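# Transfer the row of standing blocks into the tray

## Task

Put the whole row of blocks into the tray so that they remain standing on their edges with faces touching each other, then release them and move the grippers away.

## Robot and tools

Robot: two arms, left_arm and right_arm, each with six joints and a gripper. Joint order in every row and every per-joint list: waist, shoulder, elbow, wrist pitch, wrist yaw, wrist roll. Stated ranges in radians: waist -2.618 to 3.054, shoulder 0.000 to 3.142, elbow 0.000 to 3.142, wrist pitch -1.571 to 1.571, wrist yaw -1.571 to 1.571, wrist roll -2.094 to 2.094. A true end can differ from the stated one by up to 0.036 rad either way.

Scene frame: origin on the table top midway between the arms, +x out over the table, +z up, left_arm on the +y side. The names left and right do not refer to image sides. The state line gives each gripper's end_effector_position (metres) and end_effector_quat_wxyz in this frame; that point lies between the finger pads, roughly 1 cm short of the tips, and the printed value drifts from truth more at long reach. Fingers point along the gripper's +z and close along its y axis.

A row (used by both motion tools) is one flat list of 14 numbers covering both arms: left_arm's six absolute joint angles in radians, then its opening, then right_arm's six angles and opening. Both arms must be included even if one stays still; to keep a joint still, repeat its value from the Joint targets line. Opening runs from -1 (closed) to +1 (fully open, 0.094 m pad gap). Between the extremes the fingers are driven to where grip_measured would equal the number sent. To hold something, command about 0.03 below grip_measured; a smaller gap gives a lighter hold. Pads push with roughly 50 to 62 N at most, more at first touch, less on thin parts.

execute_actions(actions): a list of up to 15 actions; each action is a table of up to 15 rows, one row per 1/30 s control step, and if shorter its final row is held to fill 15 steps (0.5 s). An empty list just reports state and images. A call is rejected if some joint target is over 0.036 rad beyond its stated end and also farther out than the joint currently is. Targets beyond the real end are clipped to it, and the result then reports "joint sent to its limit" (absence of that line does not prove there is room). Each step the controller keeps each target within a lead of the measured angle (waist 0.202, shoulder 0.258, elbow 0.238, wrist pitch 0.573, wrist yaw and roll 0.522 rad) and scales the targets back if they would put the gripper over 70 mm from where it is. So large changes need several actions, and an unfinished change must be sent again.

move(target, speed, blocking): target is one 14-number row of absolute joint angles (plus openings, which are applied at once). All joints travel toward it together, each the same fraction done, so the hand follows a curve and ignores obstacles and the other arm. speed is in rad/s for the joint with the longest way to go, 0.01 to 2, default 0.5; the path lasts 0.5 to 10 s and stops short if longer. Faster moves and targets set deeper past a contact hit and press harder. blocking=false returns after 0.5 s while motion continues; further moves or actions are refused until a result shows it ended (use wait(0) or stop). The result adds a move: line with the outcome (done, off_target, moving, held, fault), limits=held or limits=none, and each arm's joint farthest from target.

wait(seconds): 0 to 10; lets time pass with commands held, returns early if a running move ends. stop(): brakes a running move, which needs room; fingers keep moving. zoom_image(camera, region): region [x0, y0, x1, y1] in pixels of that camera's latest image, at most 504 by 504; cameras cam_high, cam_low, cam_left_wrist, cam_right_wrist, all 504x504, images returned in that order (wrist cameras are fisheye). finished_scene(scene): ends the current scene by its number, irreversible, and reports success; do it only once the blocks are in the tray, upright, touching, released and the arms are clear.

Result lines: Joint positions and Joint velocities give per-arm joints then pad gap (m). Joint targets are the angles currently being driven toward. grip_measured is opening on the command scale, with a fixed error up to about 1 mm. Joint torques are total drive output with offsets and noise. "joint command not followed" means the clearance check altered some steps. FAULT lines mean an arm stopped; MOTOR HOT appears at 75 °C, 90 °C stops that arm for 10 s, 100 °C makes it drop everything. Holding loads for long heats motors.

Avoid: knocking or dropping anything off the table (fails the task), blocks tipping out of their on-edge, face-to-face arrangement, arms colliding or pressing each other, fast impacts and hard pressing. External tugs on held items or pushes on loose ones may happen; grip firmly enough. Fewer robot seconds and smooth, low-effort motion are better.

Each tool is called after "Request:" as name([rows], argument=value, ...), one row to a line, values as JSON.

## Session

Request:
execute_actions(actions=[])

Scene clock: 0.00 s.
left_arm: end_effector_position=(+0.6087, +0.1191, +0.3225) grip_measured=+1.000 end_effector_quat_wxyz=(+0.066, -0.096, +0.689, -0.716) | right_arm: end_effector_position=(+0.1685, -0.5303, +0.3776) grip_measured=+1.000 end_effector_quat_wxyz=(+0.487, +0.856, +0.143, +0.096)
Joint names: [waist, shoulder, elbow, wrist pitch, wrist yaw, wrist roll]
Joint positions: left_arm=[ 0.078  2.318  2.049  0.433  1.369 -1.779  0.094] | right_arm=[-0.793  0.898  1.462 -1.152  0.418  1.863  0.094]
Joint velocities: left_arm=[-0.012 -0.002 -0.012  0.007  0.037 -0.095  0.   ] | right_arm=[ 0.017 -0.022 -0.012 -0.007  0.081  0.022  0.   ]
Joint torques (N m, as the arm reports them, + toward a larger angle): no reading
Joint targets: left_arm=[0.078 2.305 2.061 0.444 1.367 -1.765] | right_arm=[-0.793 0.894 1.468 -1.160 0.424 1.859]

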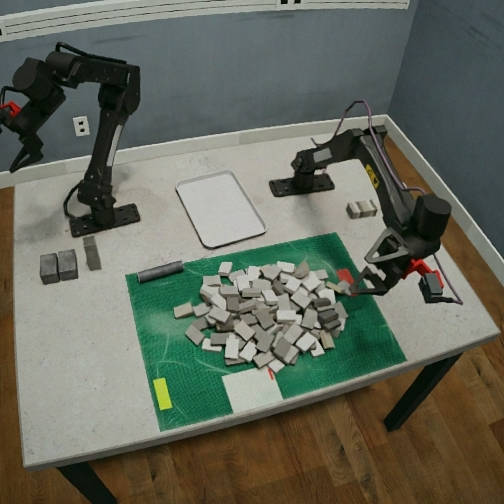

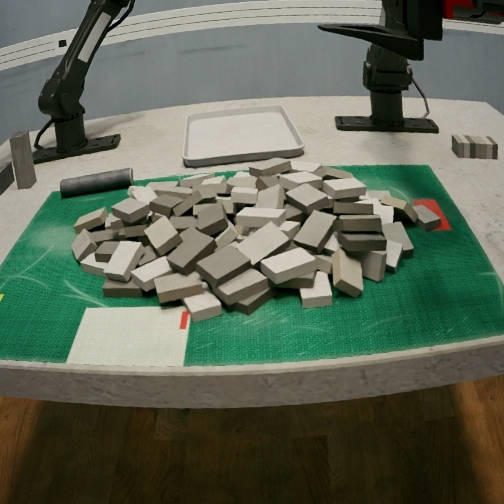

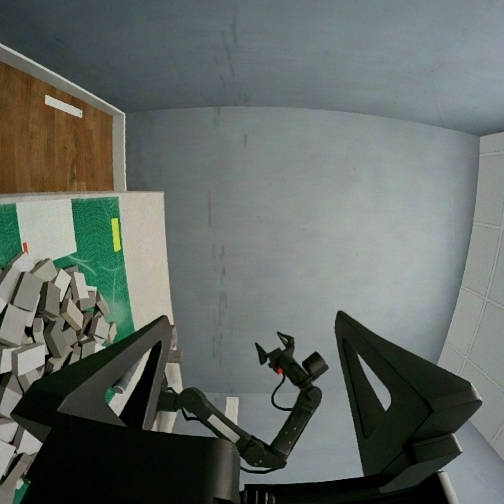

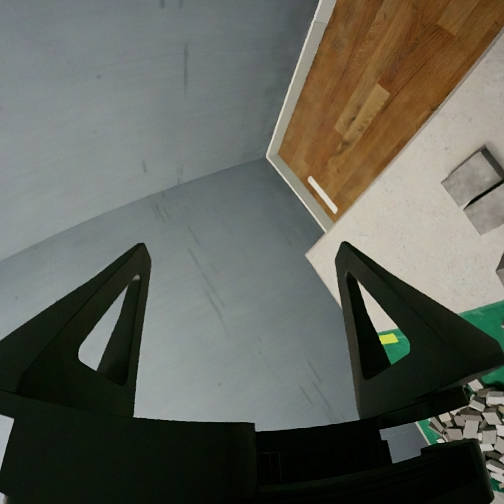

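Request:
zoom_image(camera="cam_high", region=[320, 170, 420, 250])

Request:
zoom_image(camera="cam_low", region=[404, 100, 504, 180])

Request:
zoom_image(camera="cam_high", region=[20, 200, 200, 320])

Region (320, 170, 420, 250) of cam_high's 504x504 image, scaled by 5.040, with more detail than that image has; it fills the top 403 rows of this view, and the rest is white.

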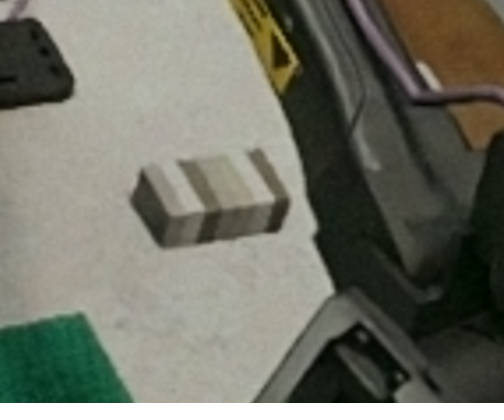

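Region (404, 100, 504, 180) of cam_low's 504x504 image, scaled by 5.040, with more detail than that image has; it fills the top 403 rows of this view, and the rest is white.

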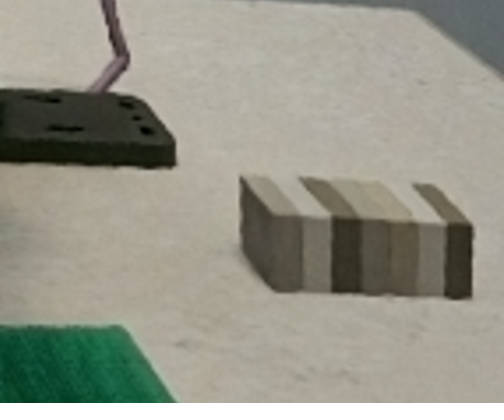

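Region (20, 200, 200, 320) of cam_high's 504x504 image, scaled by 2.800, with more detail than that image has.

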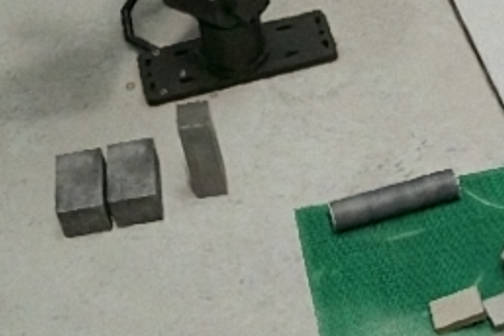

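Request:
move(target=[0.6,1.35,1.15,-1.37,0,0,1,-0.793,0.894,1.468,-1.16,0.424,1.859,1], speed=1.0)

Scene clock: 4.60 s.
left_arm: end_effector_position=(+0.2356, +0.3891, +0.1373) grip_measured=+1.000 end_effector_quat_wxyz=(+0.002, -0.273, +0.962, -0.003) | right_arm: end_effector_position=(+0.1685, -0.5303, +0.3776) grip_measured=+1.000 end_effector_quat_wxyz=(+0.487, +0.856, +0.143, +0.096)
Joint names: [waist, shoulder, elbow, wrist pitch, wrist yaw, wrist roll]
Joint positions: left_arm=[ 0.592  1.372  1.165 -1.362  0.007 -0.006  0.094] | right_arm=[-0.793  0.898  1.462 -1.152  0.418  1.863  0.094]
Joint velocities: left_arm=[-0.002 -0.007  0.007  0.11  -0.007 -0.037  0.   ] | right_arm=[ 0.007 -0.002 -0.027 -0.022 -0.095 -0.037  0.   ]
Joint torques (N m, as the arm reports them, + toward a larger angle): left_arm=[ 0.55 -6.6   4.71  0.14 -0.02  0.06] | right_arm=[-0.25 -0.25  5.88  1.87  0.19 -0.08]
Joint targets: left_arm=[0.600 1.350 1.150 -1.370 -0.000 0.000] | right_arm=[-0.793 0.894 1.468 -1.160 0.424 1.859]
move: off_target (left_arm); limits=none; left_arm: farthest joint: the shoulder, 0.022 radians from its target (0.968 radians at the start); right_arm: farthest joint: the wrist pitch, 0.008 radians from its target (0.008 radians at the start)

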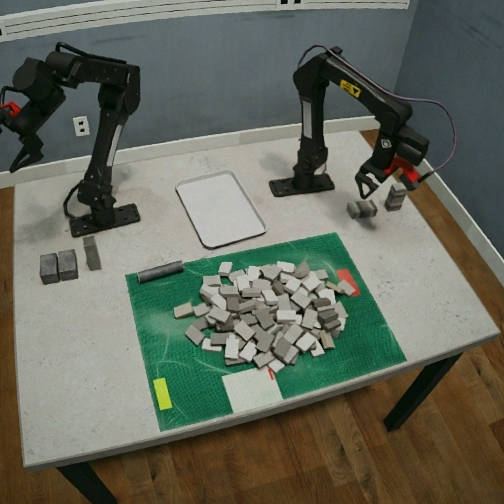

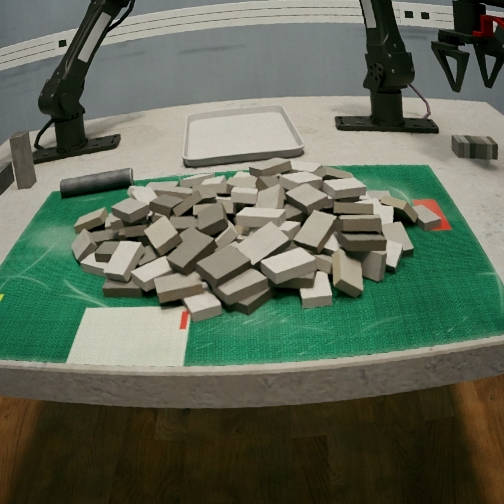

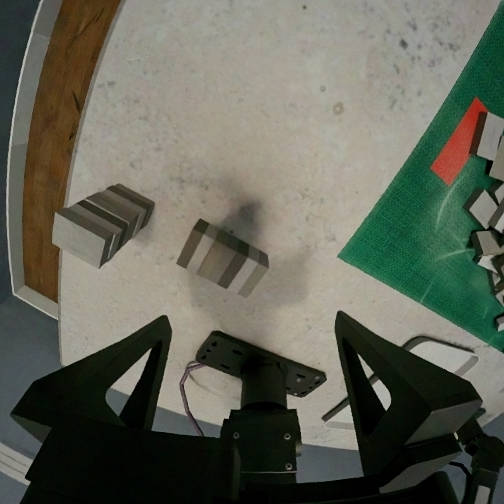

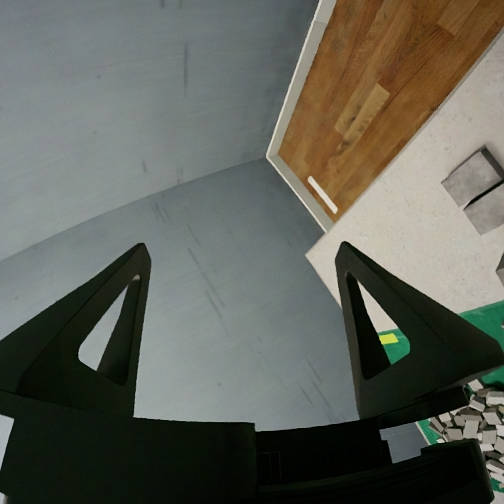

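Request:
move(target=[0.8,1.3,1.0,-1.27,0,0.7,1,-0.793,0.894,1.468,-1.16,0.424,1.859,1], speed=0.7)

Scene clock: 7.83 s.
left_arm: end_effector_position=(+0.1940, +0.4119, +0.1091) grip_measured=+1.000 end_effector_quat_wxyz=(-0.010, -0.026, +1.000, -0.008) | right_arm: end_effector_position=(+0.1685, -0.5303, +0.3776) grip_measured=+1.000 end_effector_quat_wxyz=(+0.487, +0.856, +0.143, +0.096)
Joint names: [waist, shoulder, elbow, wrist pitch, wrist yaw, wrist roll]
Joint positions: left_arm=[ 0.791  1.324  1.016 -1.288 -0.001  0.693  0.094] | right_arm=[-0.793  0.898  1.462 -1.152  0.418  1.863  0.094]
Joint velocities: left_arm=[ 0.002  0.012 -0.002  0.022 -0.051 -0.022  0.   ] | right_arm=[ 0.017 -0.002  0.007 -0.007 -0.051 -0.007  0.   ]
Joint torques (N m, as the arm reports them, + toward a larger angle): left_arm=[ 0.63 -6.39  4.59  0.39  0.05  0.05] | right_arm=[-0.22 -0.3   5.93  1.87  0.23 -0.03]
Joint targets: left_arm=[0.800 1.300 1.000 -1.270 0.000 0.700] | right_arm=[-0.793 0.894 1.468 -1.160 0.424 1.859]
move: off_target (left_arm); limits=none; left_arm: farthest joint: the shoulder, 0.024 radians from its target (0.072 radians at the start); right_arm: farthest joint: the wrist pitch, 0.008 radians from its target (0.008 radians at the start)

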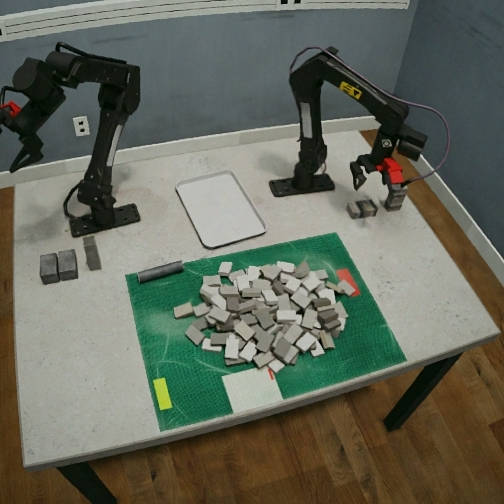

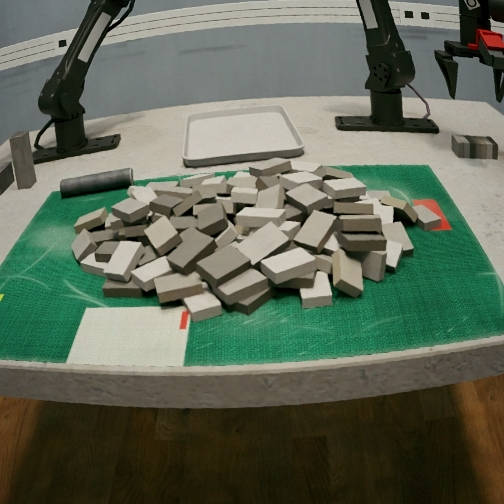

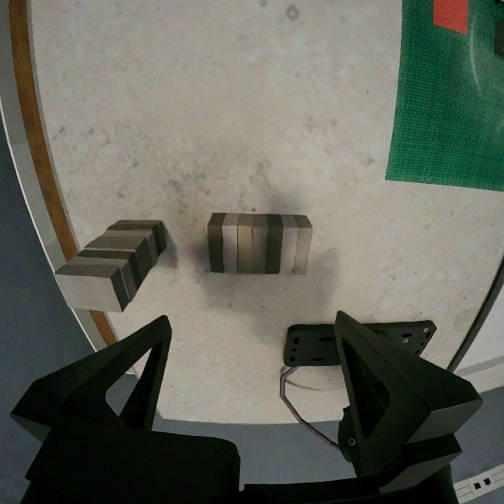

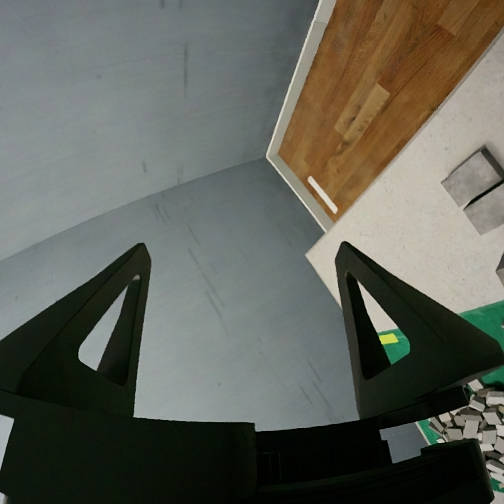

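Request:
move(target=[0.74,1.365,0.84,-1.04,0,0.65,1,-0.793,0.894,1.468,-1.16,0.424,1.859,1], speed=0.3)

Scene clock: 11.47 s.
left_arm: end_effector_position=(+0.2066, +0.4117, +0.0627) grip_measured=+1.000 end_effector_quat_wxyz=(+0.003, -0.023, +1.000, +0.004) | right_arm: end_effector_position=(+0.1685, -0.5303, +0.3776) grip_measured=+1.000 end_effector_quat_wxyz=(+0.487, +0.856, +0.143, +0.096)
Joint names: [waist, shoulder, elbow, wrist pitch, wrist yaw, wrist roll]
Joint positions: left_arm=[ 0.749  1.357  0.855 -1.058 -0.002  0.656  0.094] | right_arm=[-0.793  0.898  1.462 -1.152  0.418  1.863  0.094]
Joint velocities: left_arm=[-0.007 -0.002 -0.007 -0.081 -0.037 -0.022  0.   ] | right_arm=[-0.002 -0.012 -0.012 -0.022 -0.051  0.037  0.   ]
Joint torques (N m, as the arm reports them, + toward a larger angle): left_arm=[-0.66 -3.95  4.61  0.5   0.06 -0.07] | right_arm=[ 0.01 -0.29  5.94  1.88  0.22 -0.08]
Joint targets: left_arm=[0.740 1.365 0.840 -1.040 -0.000 0.650] | right_arm=[-0.793 0.894 1.468 -1.160 0.424 1.859]
move: done; limits=none; left_arm: farthest joint: the wrist pitch, 0.018 radians from its target (0.248 radians at the start); right_arm: farthest joint: the wrist pitch, 0.008 radians from its target (0.008 radians at the start)

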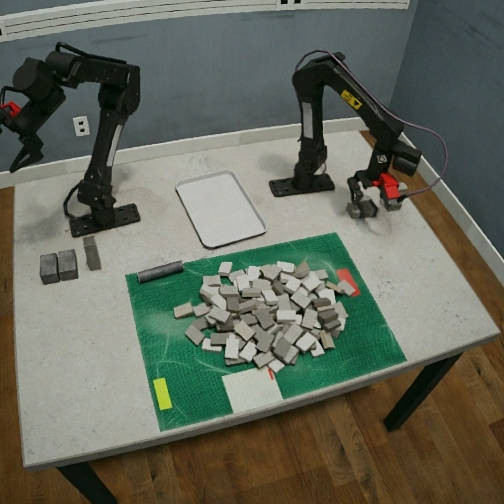

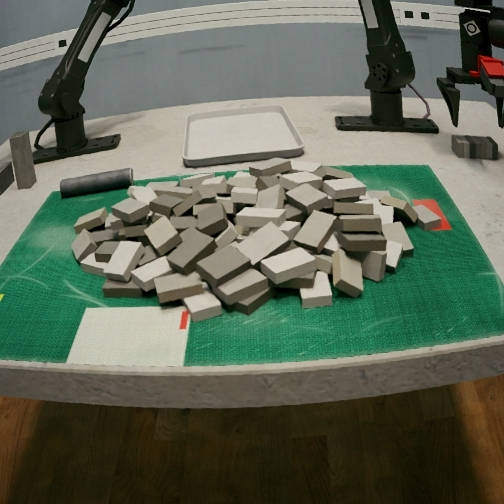

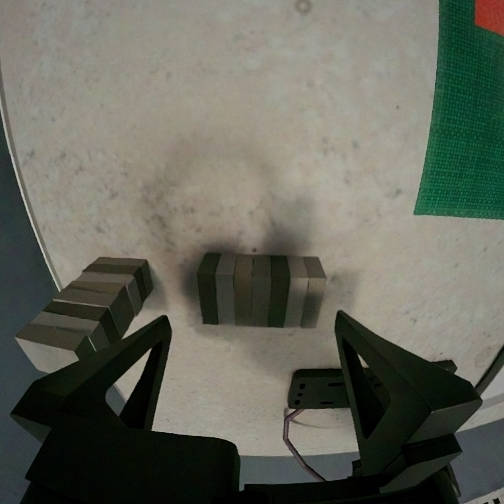

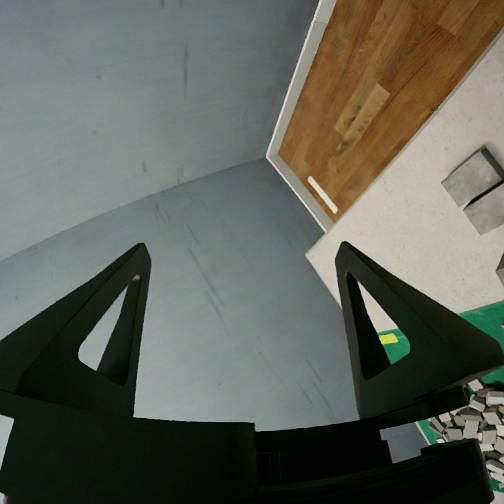

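Request:
move(target=[0.722,1.388,0.768,-0.956,0,0.675,1,-0.793,0.894,1.468,-1.16,0.424,1.859,1], speed=0.15)

Scene clock: 13.47 s.
left_arm: end_effector_position=(+0.2061, +0.4065, +0.0416) grip_measured=+1.000 end_effector_quat_wxyz=(-0.000, -0.008, +1.000, +0.001) | right_arm: end_effector_position=(+0.1685, -0.5303, +0.3776) grip_measured=+1.000 end_effector_quat_wxyz=(+0.487, +0.856, +0.143, +0.096)
Joint names: [waist, shoulder, elbow, wrist pitch, wrist yaw, wrist roll]
Joint positions: left_arm=[ 0.731  1.379  0.784 -0.975 -0.002  0.669  0.094] | right_arm=[-0.793  0.898  1.462 -1.152  0.418  1.863  0.094]
Joint velocities: left_arm=[-0.002 -0.007  0.007  0.037  0.022  0.051  0.   ] | right_arm=[ 0.012  0.002 -0.002 -0.051  0.066 -0.022  0.   ]
Joint torques (N m, as the arm reports them, + toward a larger angle): left_arm=[-0.67 -3.9   4.38  0.55  0.06  0.02] | right_arm=[-0.15 -0.38  5.71  1.86  0.22 -0.04]
Joint targets: left_arm=[0.722 1.388 0.768 -0.956 0.000 0.675] | right_arm=[-0.793 0.894 1.468 -1.160 0.424 1.859]
move: done; limits=none; left_arm: farthest joint: the wrist pitch, 0.019 radians from its target (0.102 radians at the start); right_arm: farthest joint: the wrist pitch, 0.008 radians from its target (0.008 radians at the start)

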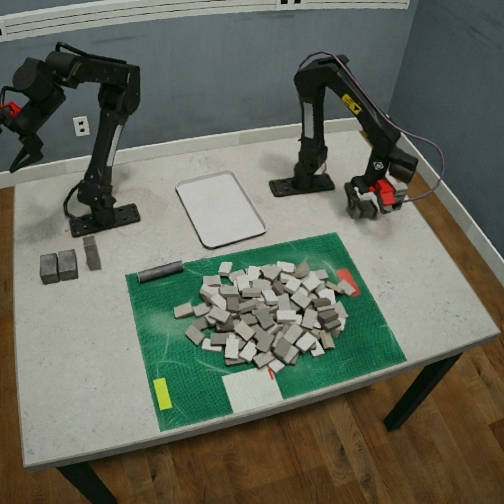

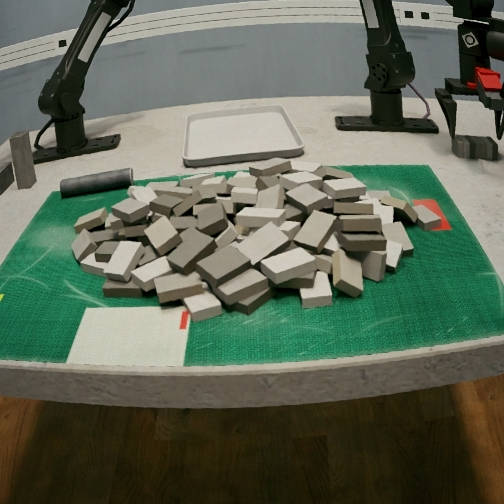

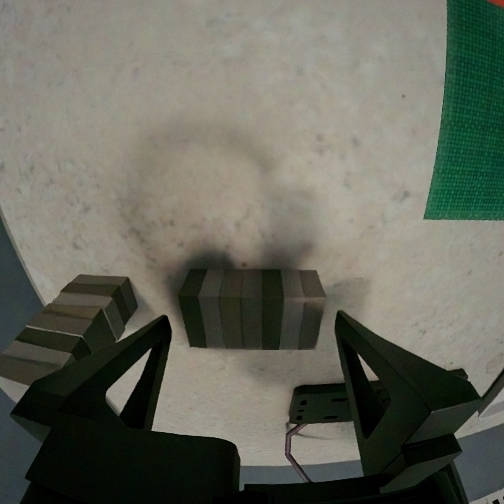

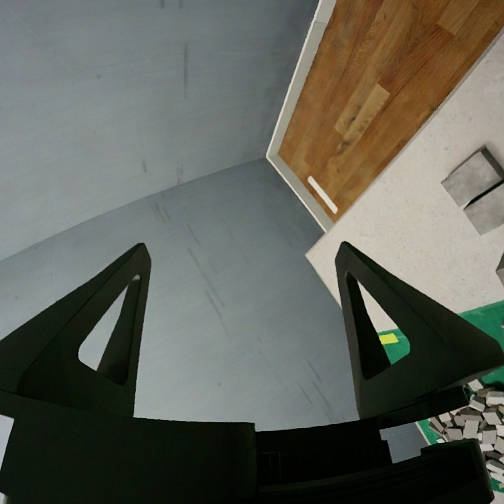

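Request:
move(target=[0.722,1.435,0.695,-0.836,0,0.675,1,-0.793,0.894,1.468,-1.16,0.424,1.859,1], speed=0.12)

Request:
execute_actions([
  [[0.722,1.435,0.695,-0.836,0,0.675,0.8,-0.793,0.894,1.468,-1.16,0.424,1.859,1]],
  [[0.722,1.435,0.695,-0.836,0,0.675,0.68,-0.793,0.894,1.468,-1.16,0.424,1.859,1]],
])

Scene clock: 15.90 s.
left_arm: end_effector_position=(+0.2063, +0.4068, +0.0163) grip_measured=+1.000 end_effector_quat_wxyz=(-0.000, -0.008, +1.000, +0.002) | right_arm: end_effector_position=(+0.1685, -0.5303, +0.3776) grip_measured=+1.000 end_effector_quat_wxyz=(+0.487, +0.856, +0.143, +0.096)
Joint names: [waist, shoulder, elbow, wrist pitch, wrist yaw, wrist roll]
Joint positions: left_arm=[ 0.731  1.426  0.712 -0.855 -0.003  0.669  0.094] | right_arm=[-0.793  0.898  1.462 -1.152  0.418  1.863  0.094]
Joint velocities: left_arm=[ 0.002 -0.007 -0.017  0.051  0.051  0.022  0.   ] | right_arm=[-0.012  0.012 -0.002  0.007  0.007  0.022  0.   ]
Joint torques (N m, as the arm reports them, + toward a larger angle): left_arm=[-0.68 -4.03  4.08  0.46  0.06  0.02] | right_arm=[ 0.12 -0.44  5.74  1.85  0.18 -0.04]
Joint targets: left_arm=[0.722 1.435 0.695 -0.836 -0.000 0.675] | right_arm=[-0.793 0.894 1.468 -1.160 0.424 1.859]
move: done; limits=none; left_arm: farthest joint: the wrist pitch, 0.019 radians from its target (0.138 radians at the start); right_arm: farthest joint: the wrist pitch, 0.008 radians from its target (0.008 radians at the start)

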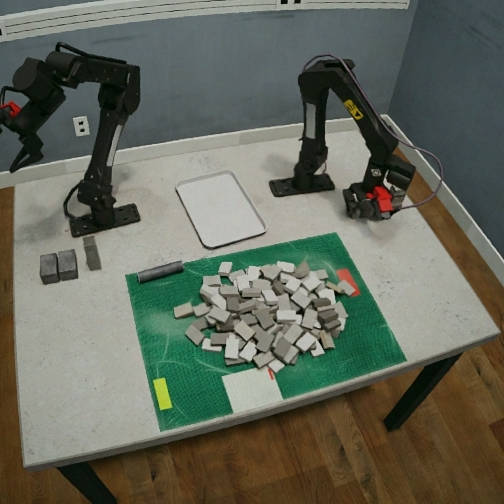

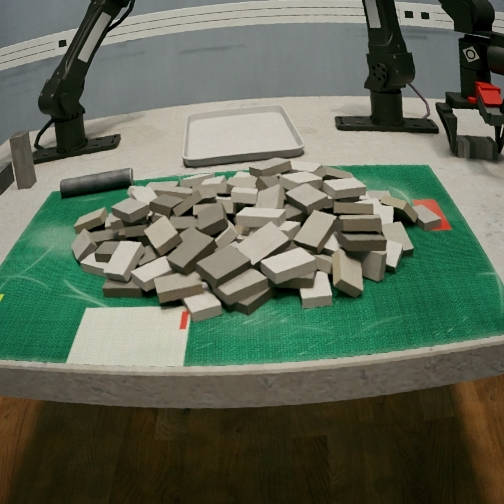

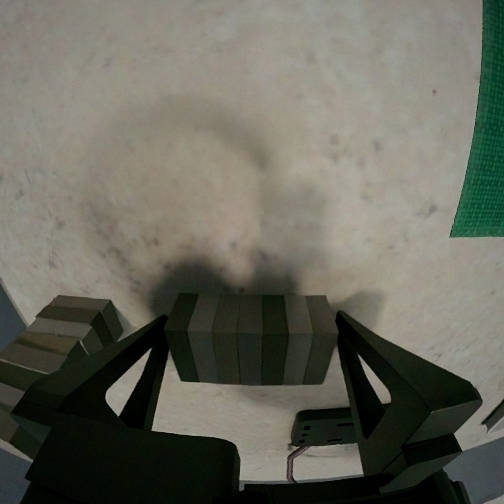

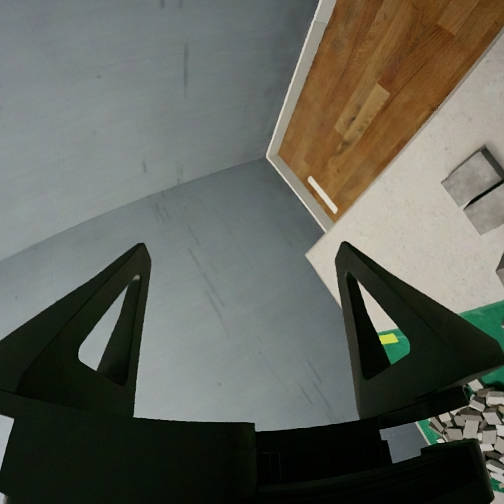

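Scene clock: 16.90 s.
left_arm: end_effector_position=(+0.2065, +0.4069, +0.0163) grip_measured=+0.689 end_effector_quat_wxyz=(+0.000, -0.007, +1.000, +0.002) | right_arm: end_effector_position=(+0.1685, -0.5303, +0.3776) grip_measured=+1.000 end_effector_quat_wxyz=(+0.487, +0.856, +0.143, +0.096)
Joint names: [waist, shoulder, elbow, wrist pitch, wrist yaw, wrist roll]
Joint positions: left_arm=[ 0.731  1.426  0.712 -0.854 -0.002  0.67   0.079] | right_arm=[-0.793  0.898  1.462 -1.152  0.418  1.863  0.094]
Joint velocities: left_arm=[-0.002 -0.022  0.002 -0.007  0.007  0.007 -0.001] | right_arm=[ 0.002 -0.002  0.012 -0.037 -0.037  0.081  0.   ]
Joint torques (N m, as the arm reports them, + toward a larger angle): left_arm=[-0.67 -4.05  4.11  0.46  0.06  0.02] | right_arm=[ 0.   -0.33  6.02  1.86  0.2  -0.08]
Joint targets: left_arm=[0.722 1.435 0.695 -0.836 0.000 0.675] | right_arm=[-0.793 0.894 1.468 -1.160 0.424 1.859]

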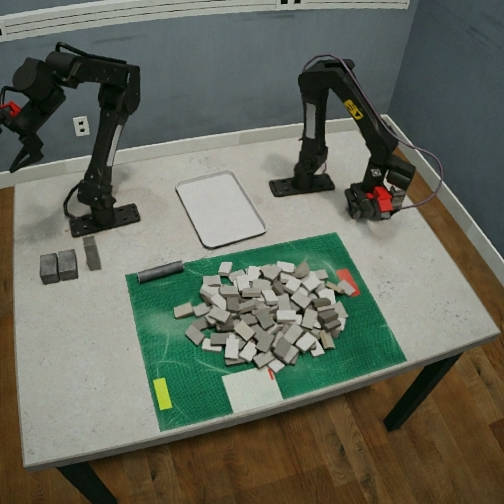

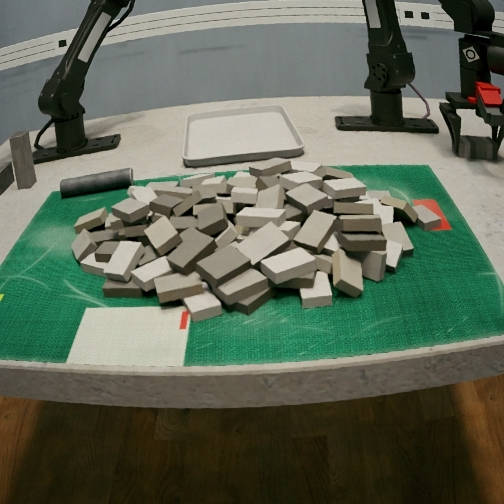

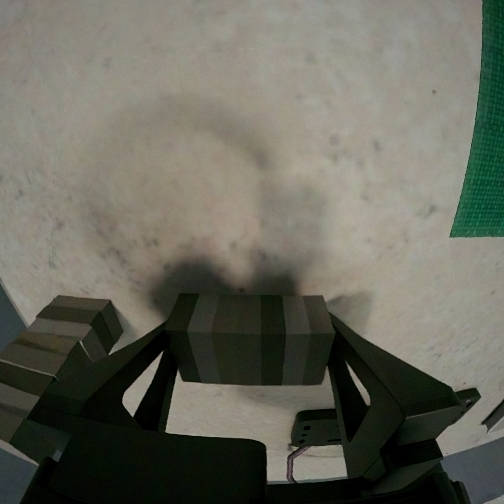

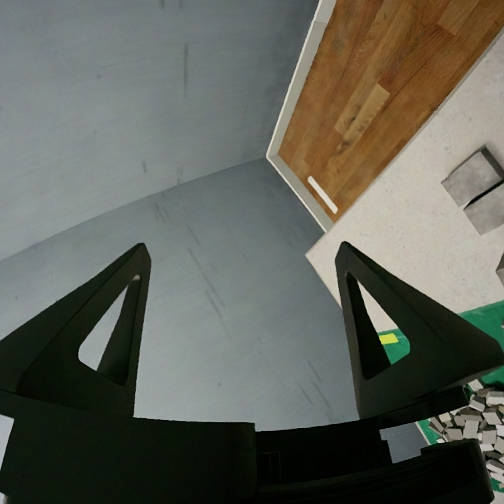

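Request:
execute_actions([
  [[0.722,1.435,0.695,-0.836,0,0.675,0.63,-0.793,0.894,1.468,-1.16,0.424,1.859,1]],
])

Request:
move(target=[0.722,1.32,1.03,-1.25,0,0.675,0.63,-0.793,0.894,1.468,-1.16,0.424,1.859,1], speed=0.3)

Request:
move(target=[-1.33,1.32,1.03,-1.25,0,0.25,0.63,-0.793,0.894,1.468,-1.16,0.424,1.859,1], speed=0.8)

Scene clock: 18.57 s.
left_arm: end_effector_position=(+0.2065, +0.4069, +0.0163) grip_measured=+0.667 end_effector_quat_wxyz=(+0.000, -0.007, +1.000, +0.002) | right_arm: end_effector_position=(+0.1685, -0.5303, +0.3776) grip_measured=+1.000 end_effector_quat_wxyz=(+0.487, +0.856, +0.143, +0.096)
Joint names: [waist, shoulder, elbow, wrist pitch, wrist yaw, wrist roll]
Joint positions: left_arm=[ 0.731  1.426  0.712 -0.854 -0.002  0.67   0.078] | right_arm=[-0.793  0.898  1.462 -1.152  0.418  1.863  0.094]
Joint velocities: left_arm=[-0.002  0.002  0.002 -0.037 -0.051  0.022 -0.   ] | right_arm=[-0.012  0.022 -0.002  0.037 -0.022  0.081  0.   ]
Joint torques (N m, as the arm reports them, + toward a larger angle): left_arm=[-0.68 -4.04  4.11  0.46  0.06  0.02] | right_arm=[ 0.   -0.1   5.63  1.85  0.17 -0.05]
Joint targets: left_arm=[0.722 1.435 0.695 -0.836 -0.000 0.675] | right_arm=[-0.793 0.894 1.468 -1.160 0.424 1.859]

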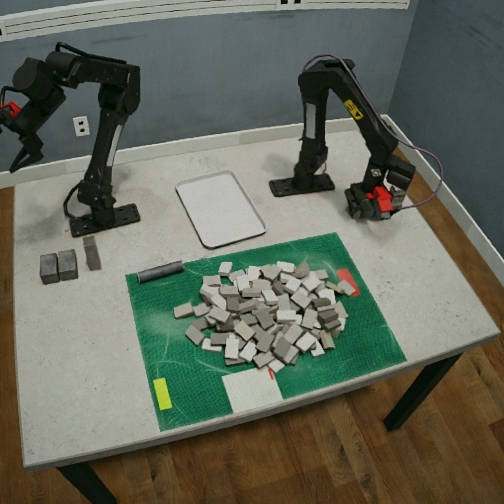

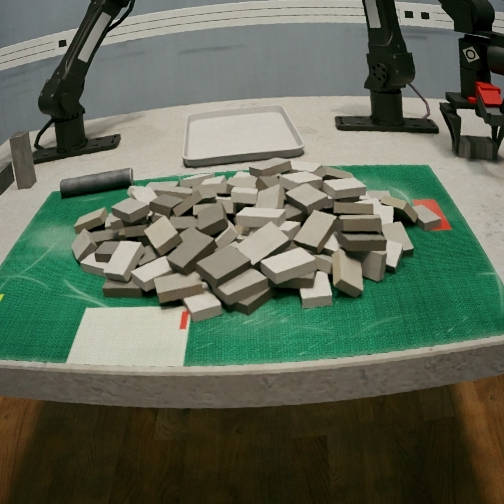

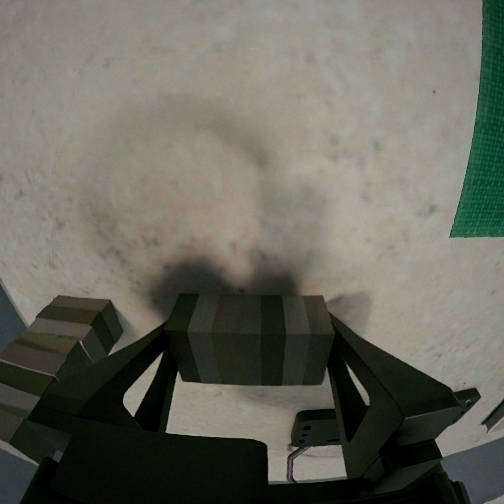

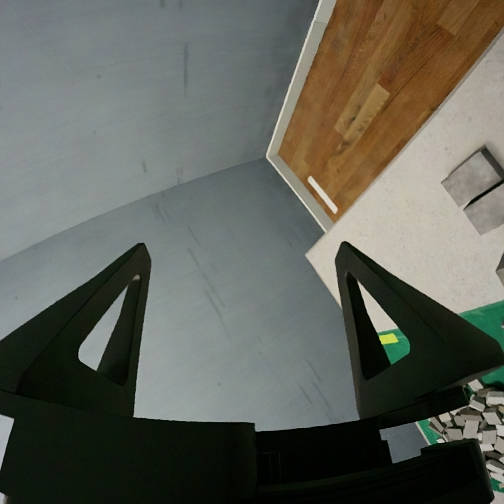

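Scene clock: 20.50 s.
left_arm: end_effector_position=(+0.2054, +0.4060, +0.0938) grip_measured=+0.667 end_effector_quat_wxyz=(-0.013, -0.007, +1.000, -0.009) | right_arm: end_effector_position=(+0.1685, -0.5303, +0.3776) grip_measured=+1.000 end_effector_quat_wxyz=(+0.487, +0.856, +0.143, +0.096)
Joint names: [waist, shoulder, elbow, wrist pitch, wrist yaw, wrist roll]
Joint positions: left_arm=[ 0.731  1.356  0.979 -1.226 -0.002  0.67   0.078] | right_arm=[-0.793  0.898  1.462 -1.152  0.418  1.863  0.094]
Joint velocities: left_arm=[-0.002  0.012 -0.002  0.022  0.037  0.007 -0.   ] | right_arm=[-0.022 -0.012 -0.022 -0.051  0.066  0.037  0.   ]
Joint torques (N m, as the arm reports them, + toward a larger angle): left_arm=[-0.67 -7.54  9.27 -0.1   0.06  0.02] | right_arm=[-0.07 -0.26  5.82  1.83  0.19 -0.07]
Joint targets: left_arm=[0.722 1.320 1.030 -1.250 0.000 0.675] | right_arm=[-0.793 0.894 1.468 -1.160 0.424 1.859]
move: off_target (left_arm); limits=none; left_arm: farthest joint: the elbow, 0.051 radians from its target (0.318 radians at the start); right_arm: farthest joint: the wrist pitch, 0.008 radians from its target (0.008 radians at the start)

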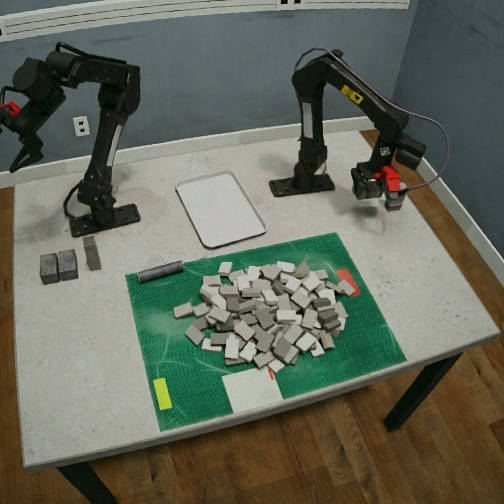

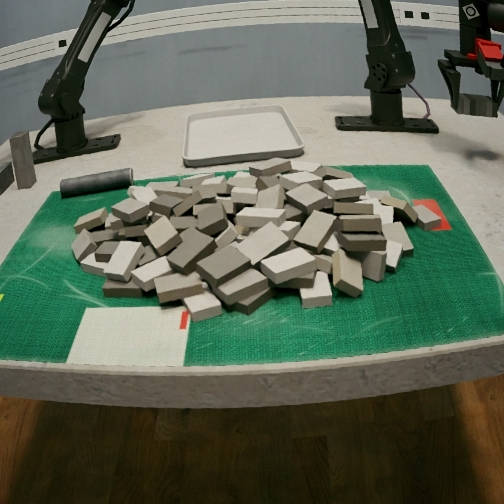

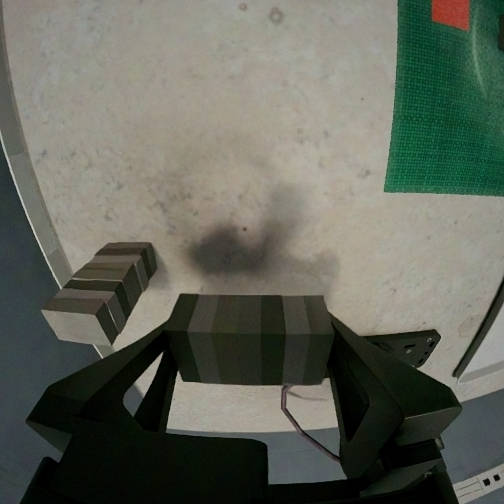

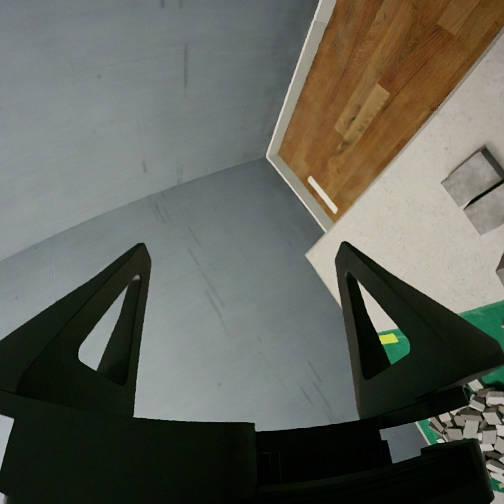

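Scene clock: 23.77 s.
left_arm: end_effector_position=(+0.0880, +0.0741, +0.0938) grip_measured=+0.666 end_effector_quat_wxyz=(-0.016, +0.727, +0.687, +0.007) | right_arm: end_effector_position=(+0.1685, -0.5303, +0.3776) grip_measured=+1.000 end_effector_quat_wxyz=(+0.487, +0.856, +0.143, +0.096)
Joint names: [waist, shoulder, elbow, wrist pitch, wrist yaw, wrist roll]
Joint positions: left_arm=[-1.325  1.356  0.979 -1.227  0.005  0.256  0.078] | right_arm=[-0.793  0.898  1.462 -1.152  0.418  1.863  0.094]
Joint velocities: left_arm=[-0.012  0.007 -0.002 -0.022 -0.037  0.066 -0.   ] | right_arm=[-0.027 -0.007 -0.027 -0.037 -0.037 -0.037  0.   ]
Joint torques (N m, as the arm reports them, + toward a larger angle): left_arm=[-0.36 -7.53  9.14 -0.09 -0.01 -0.08] | right_arm=[-0.01 -0.63  5.78  1.83  0.19 -0.06]
Joint targets: left_arm=[-1.330 1.320 1.030 -1.250 -0.000 0.250] | right_arm=[-0.793 0.894 1.468 -1.160 0.424 1.859]
move: off_target (left_arm); limits=none; left_arm: farthest joint: the elbow, 0.051 radians from its target (0.051 radians at the start); right_arm: farthest joint: the wrist pitch, 0.008 radians from its target (0.008 radians at the start)

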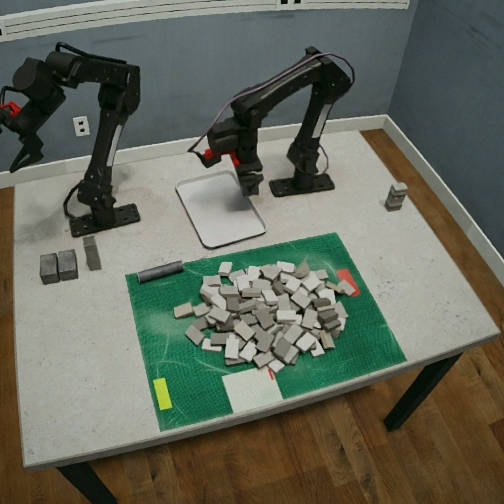

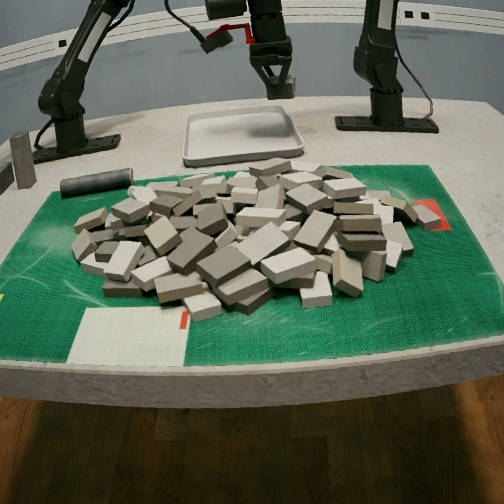

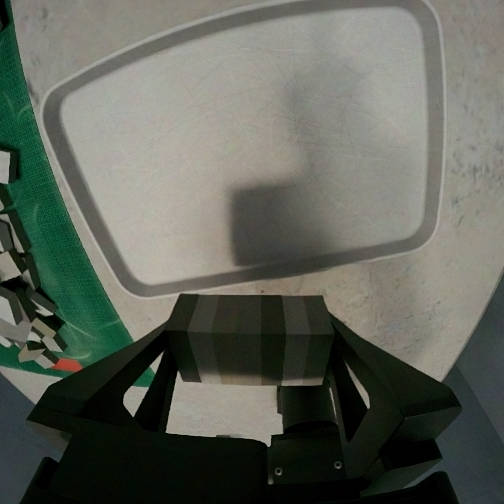

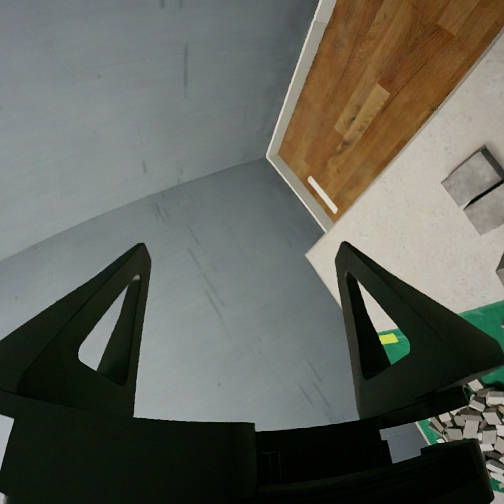

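Request:
move(target=[-1.33,1.665,1.15,-0.975,0,0.1,0.63,-0.793,0.894,1.468,-1.16,0.424,1.859,1], speed=0.3)

Request:
move(target=[-1.33,1.70,1.04,-0.885,0,0.1,0.63,-0.793,0.894,1.468,-1.16,0.424,1.859,1], speed=0.12)

Scene clock: 27.00 s.
left_arm: end_effector_position=(+0.1041, -0.0059, +0.0469) grip_measured=+0.666 end_effector_quat_wxyz=(-0.001, +0.673, +0.739, -0.002) | right_arm: end_effector_position=(+0.1685, -0.5303, +0.3776) grip_measured=+1.000 end_effector_quat_wxyz=(+0.487, +0.856, +0.143, +0.096)
Joint names: [waist, shoulder, elbow, wrist pitch, wrist yaw, wrist roll]
Joint positions: left_arm=[-1.325  1.682  1.096 -0.983  0.005  0.106  0.078] | right_arm=[-0.793  0.898  1.462 -1.152  0.418  1.863  0.094]
Joint velocities: left_arm=[ 0.002  0.007 -0.002  0.022 -0.051  0.007 -0.001] | right_arm=[-0.002 -0.002 -0.002  0.037  0.007  0.007  0.   ]
Joint torques (N m, as the arm reports them, + toward a larger angle): left_arm=[-0.37 -8.83  9.15  0.34 -0.01 -0.1 ] | right_arm=[ 0.07 -0.46  5.9   1.82  0.16 -0.04]
Joint targets: left_arm=[-1.330 1.665 1.150 -0.975 -0.000 0.100] | right_arm=[-0.793 0.894 1.468 -1.160 0.424 1.859]
move: off_target (left_arm); limits=none; left_arm: farthest joint: the elbow, 0.054 radians from its target (0.171 radians at the start); right_arm: farthest joint: the wrist pitch, 0.008 radians from its target (0.008 radians at the start)

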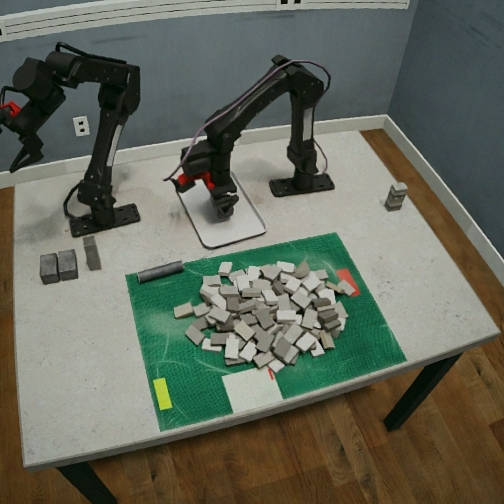

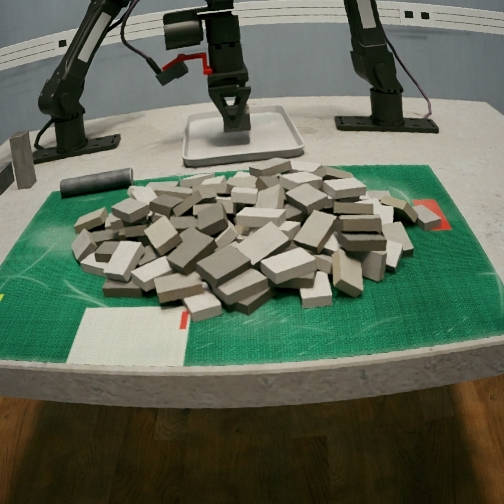

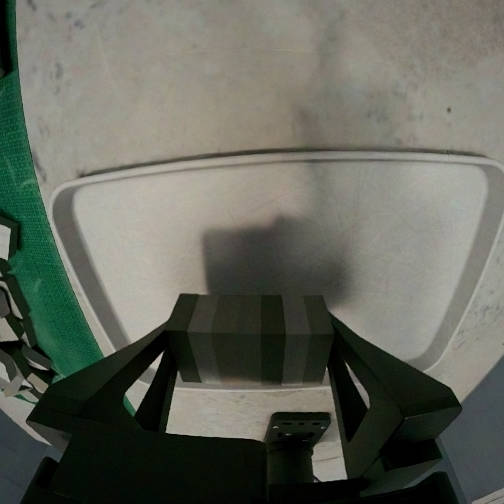

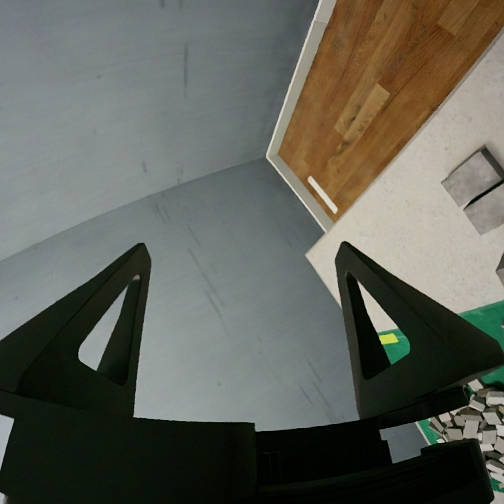

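Scene clock: 28.37 s.
left_arm: end_effector_position=(+0.1038, -0.0045, +0.0248) grip_measured=+0.666 end_effector_quat_wxyz=(-0.003, +0.673, +0.739, -0.001) | right_arm: end_effector_position=(+0.1685, -0.5303, +0.3776) grip_measured=+1.000 end_effector_quat_wxyz=(+0.487, +0.856, +0.143, +0.096)
Joint names: [waist, shoulder, elbow, wrist pitch, wrist yaw, wrist roll]
Joint positions: left_arm=[-1.325  1.714  1.037 -0.897  0.005  0.106  0.078] | right_arm=[-0.793  0.898  1.462 -1.152  0.418  1.863  0.094]
Joint velocities: left_arm=[-0.002 -0.002  0.017  0.066 -0.007 -0.081 -0.   ] | right_arm=[-0.007 -0.007  0.012 -0.051 -0.139 -0.007  0.   ]
Joint torques (N m, as the arm reports them, + toward a larger angle): left_arm=[-0.36 -8.68  5.5   0.37 -0.01 -0.07] | right_arm=[-0.17 -0.42  5.97  1.83  0.18 -0.07]
Joint targets: left_arm=[-1.330 1.700 1.040 -0.885 -0.000 0.100] | right_arm=[-0.793 0.894 1.468 -1.160 0.424 1.859]
move: done; limits=none; left_arm: farthest joint: the shoulder, 0.014 radians from its target (0.018 radians at the start); right_arm: farthest joint: the wrist pitch, 0.008 radians from its target (0.008 radians at the start)

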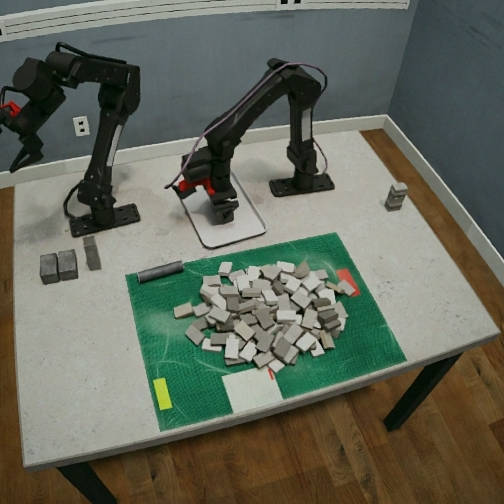

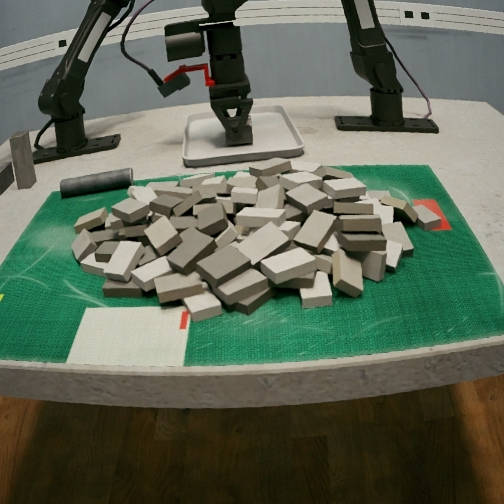

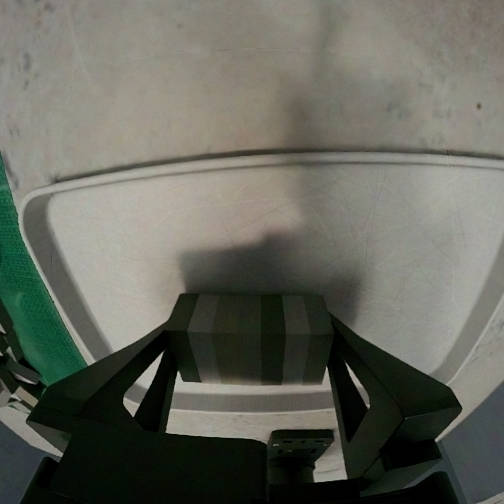

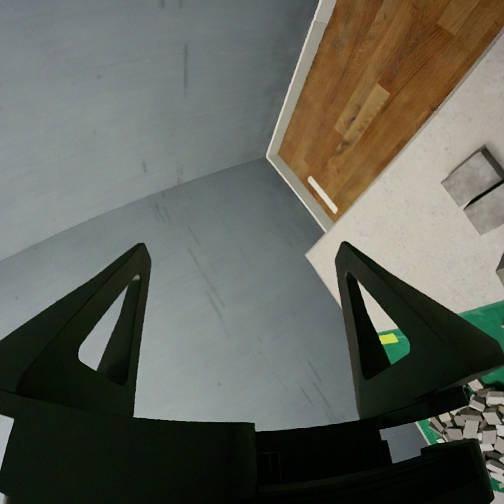

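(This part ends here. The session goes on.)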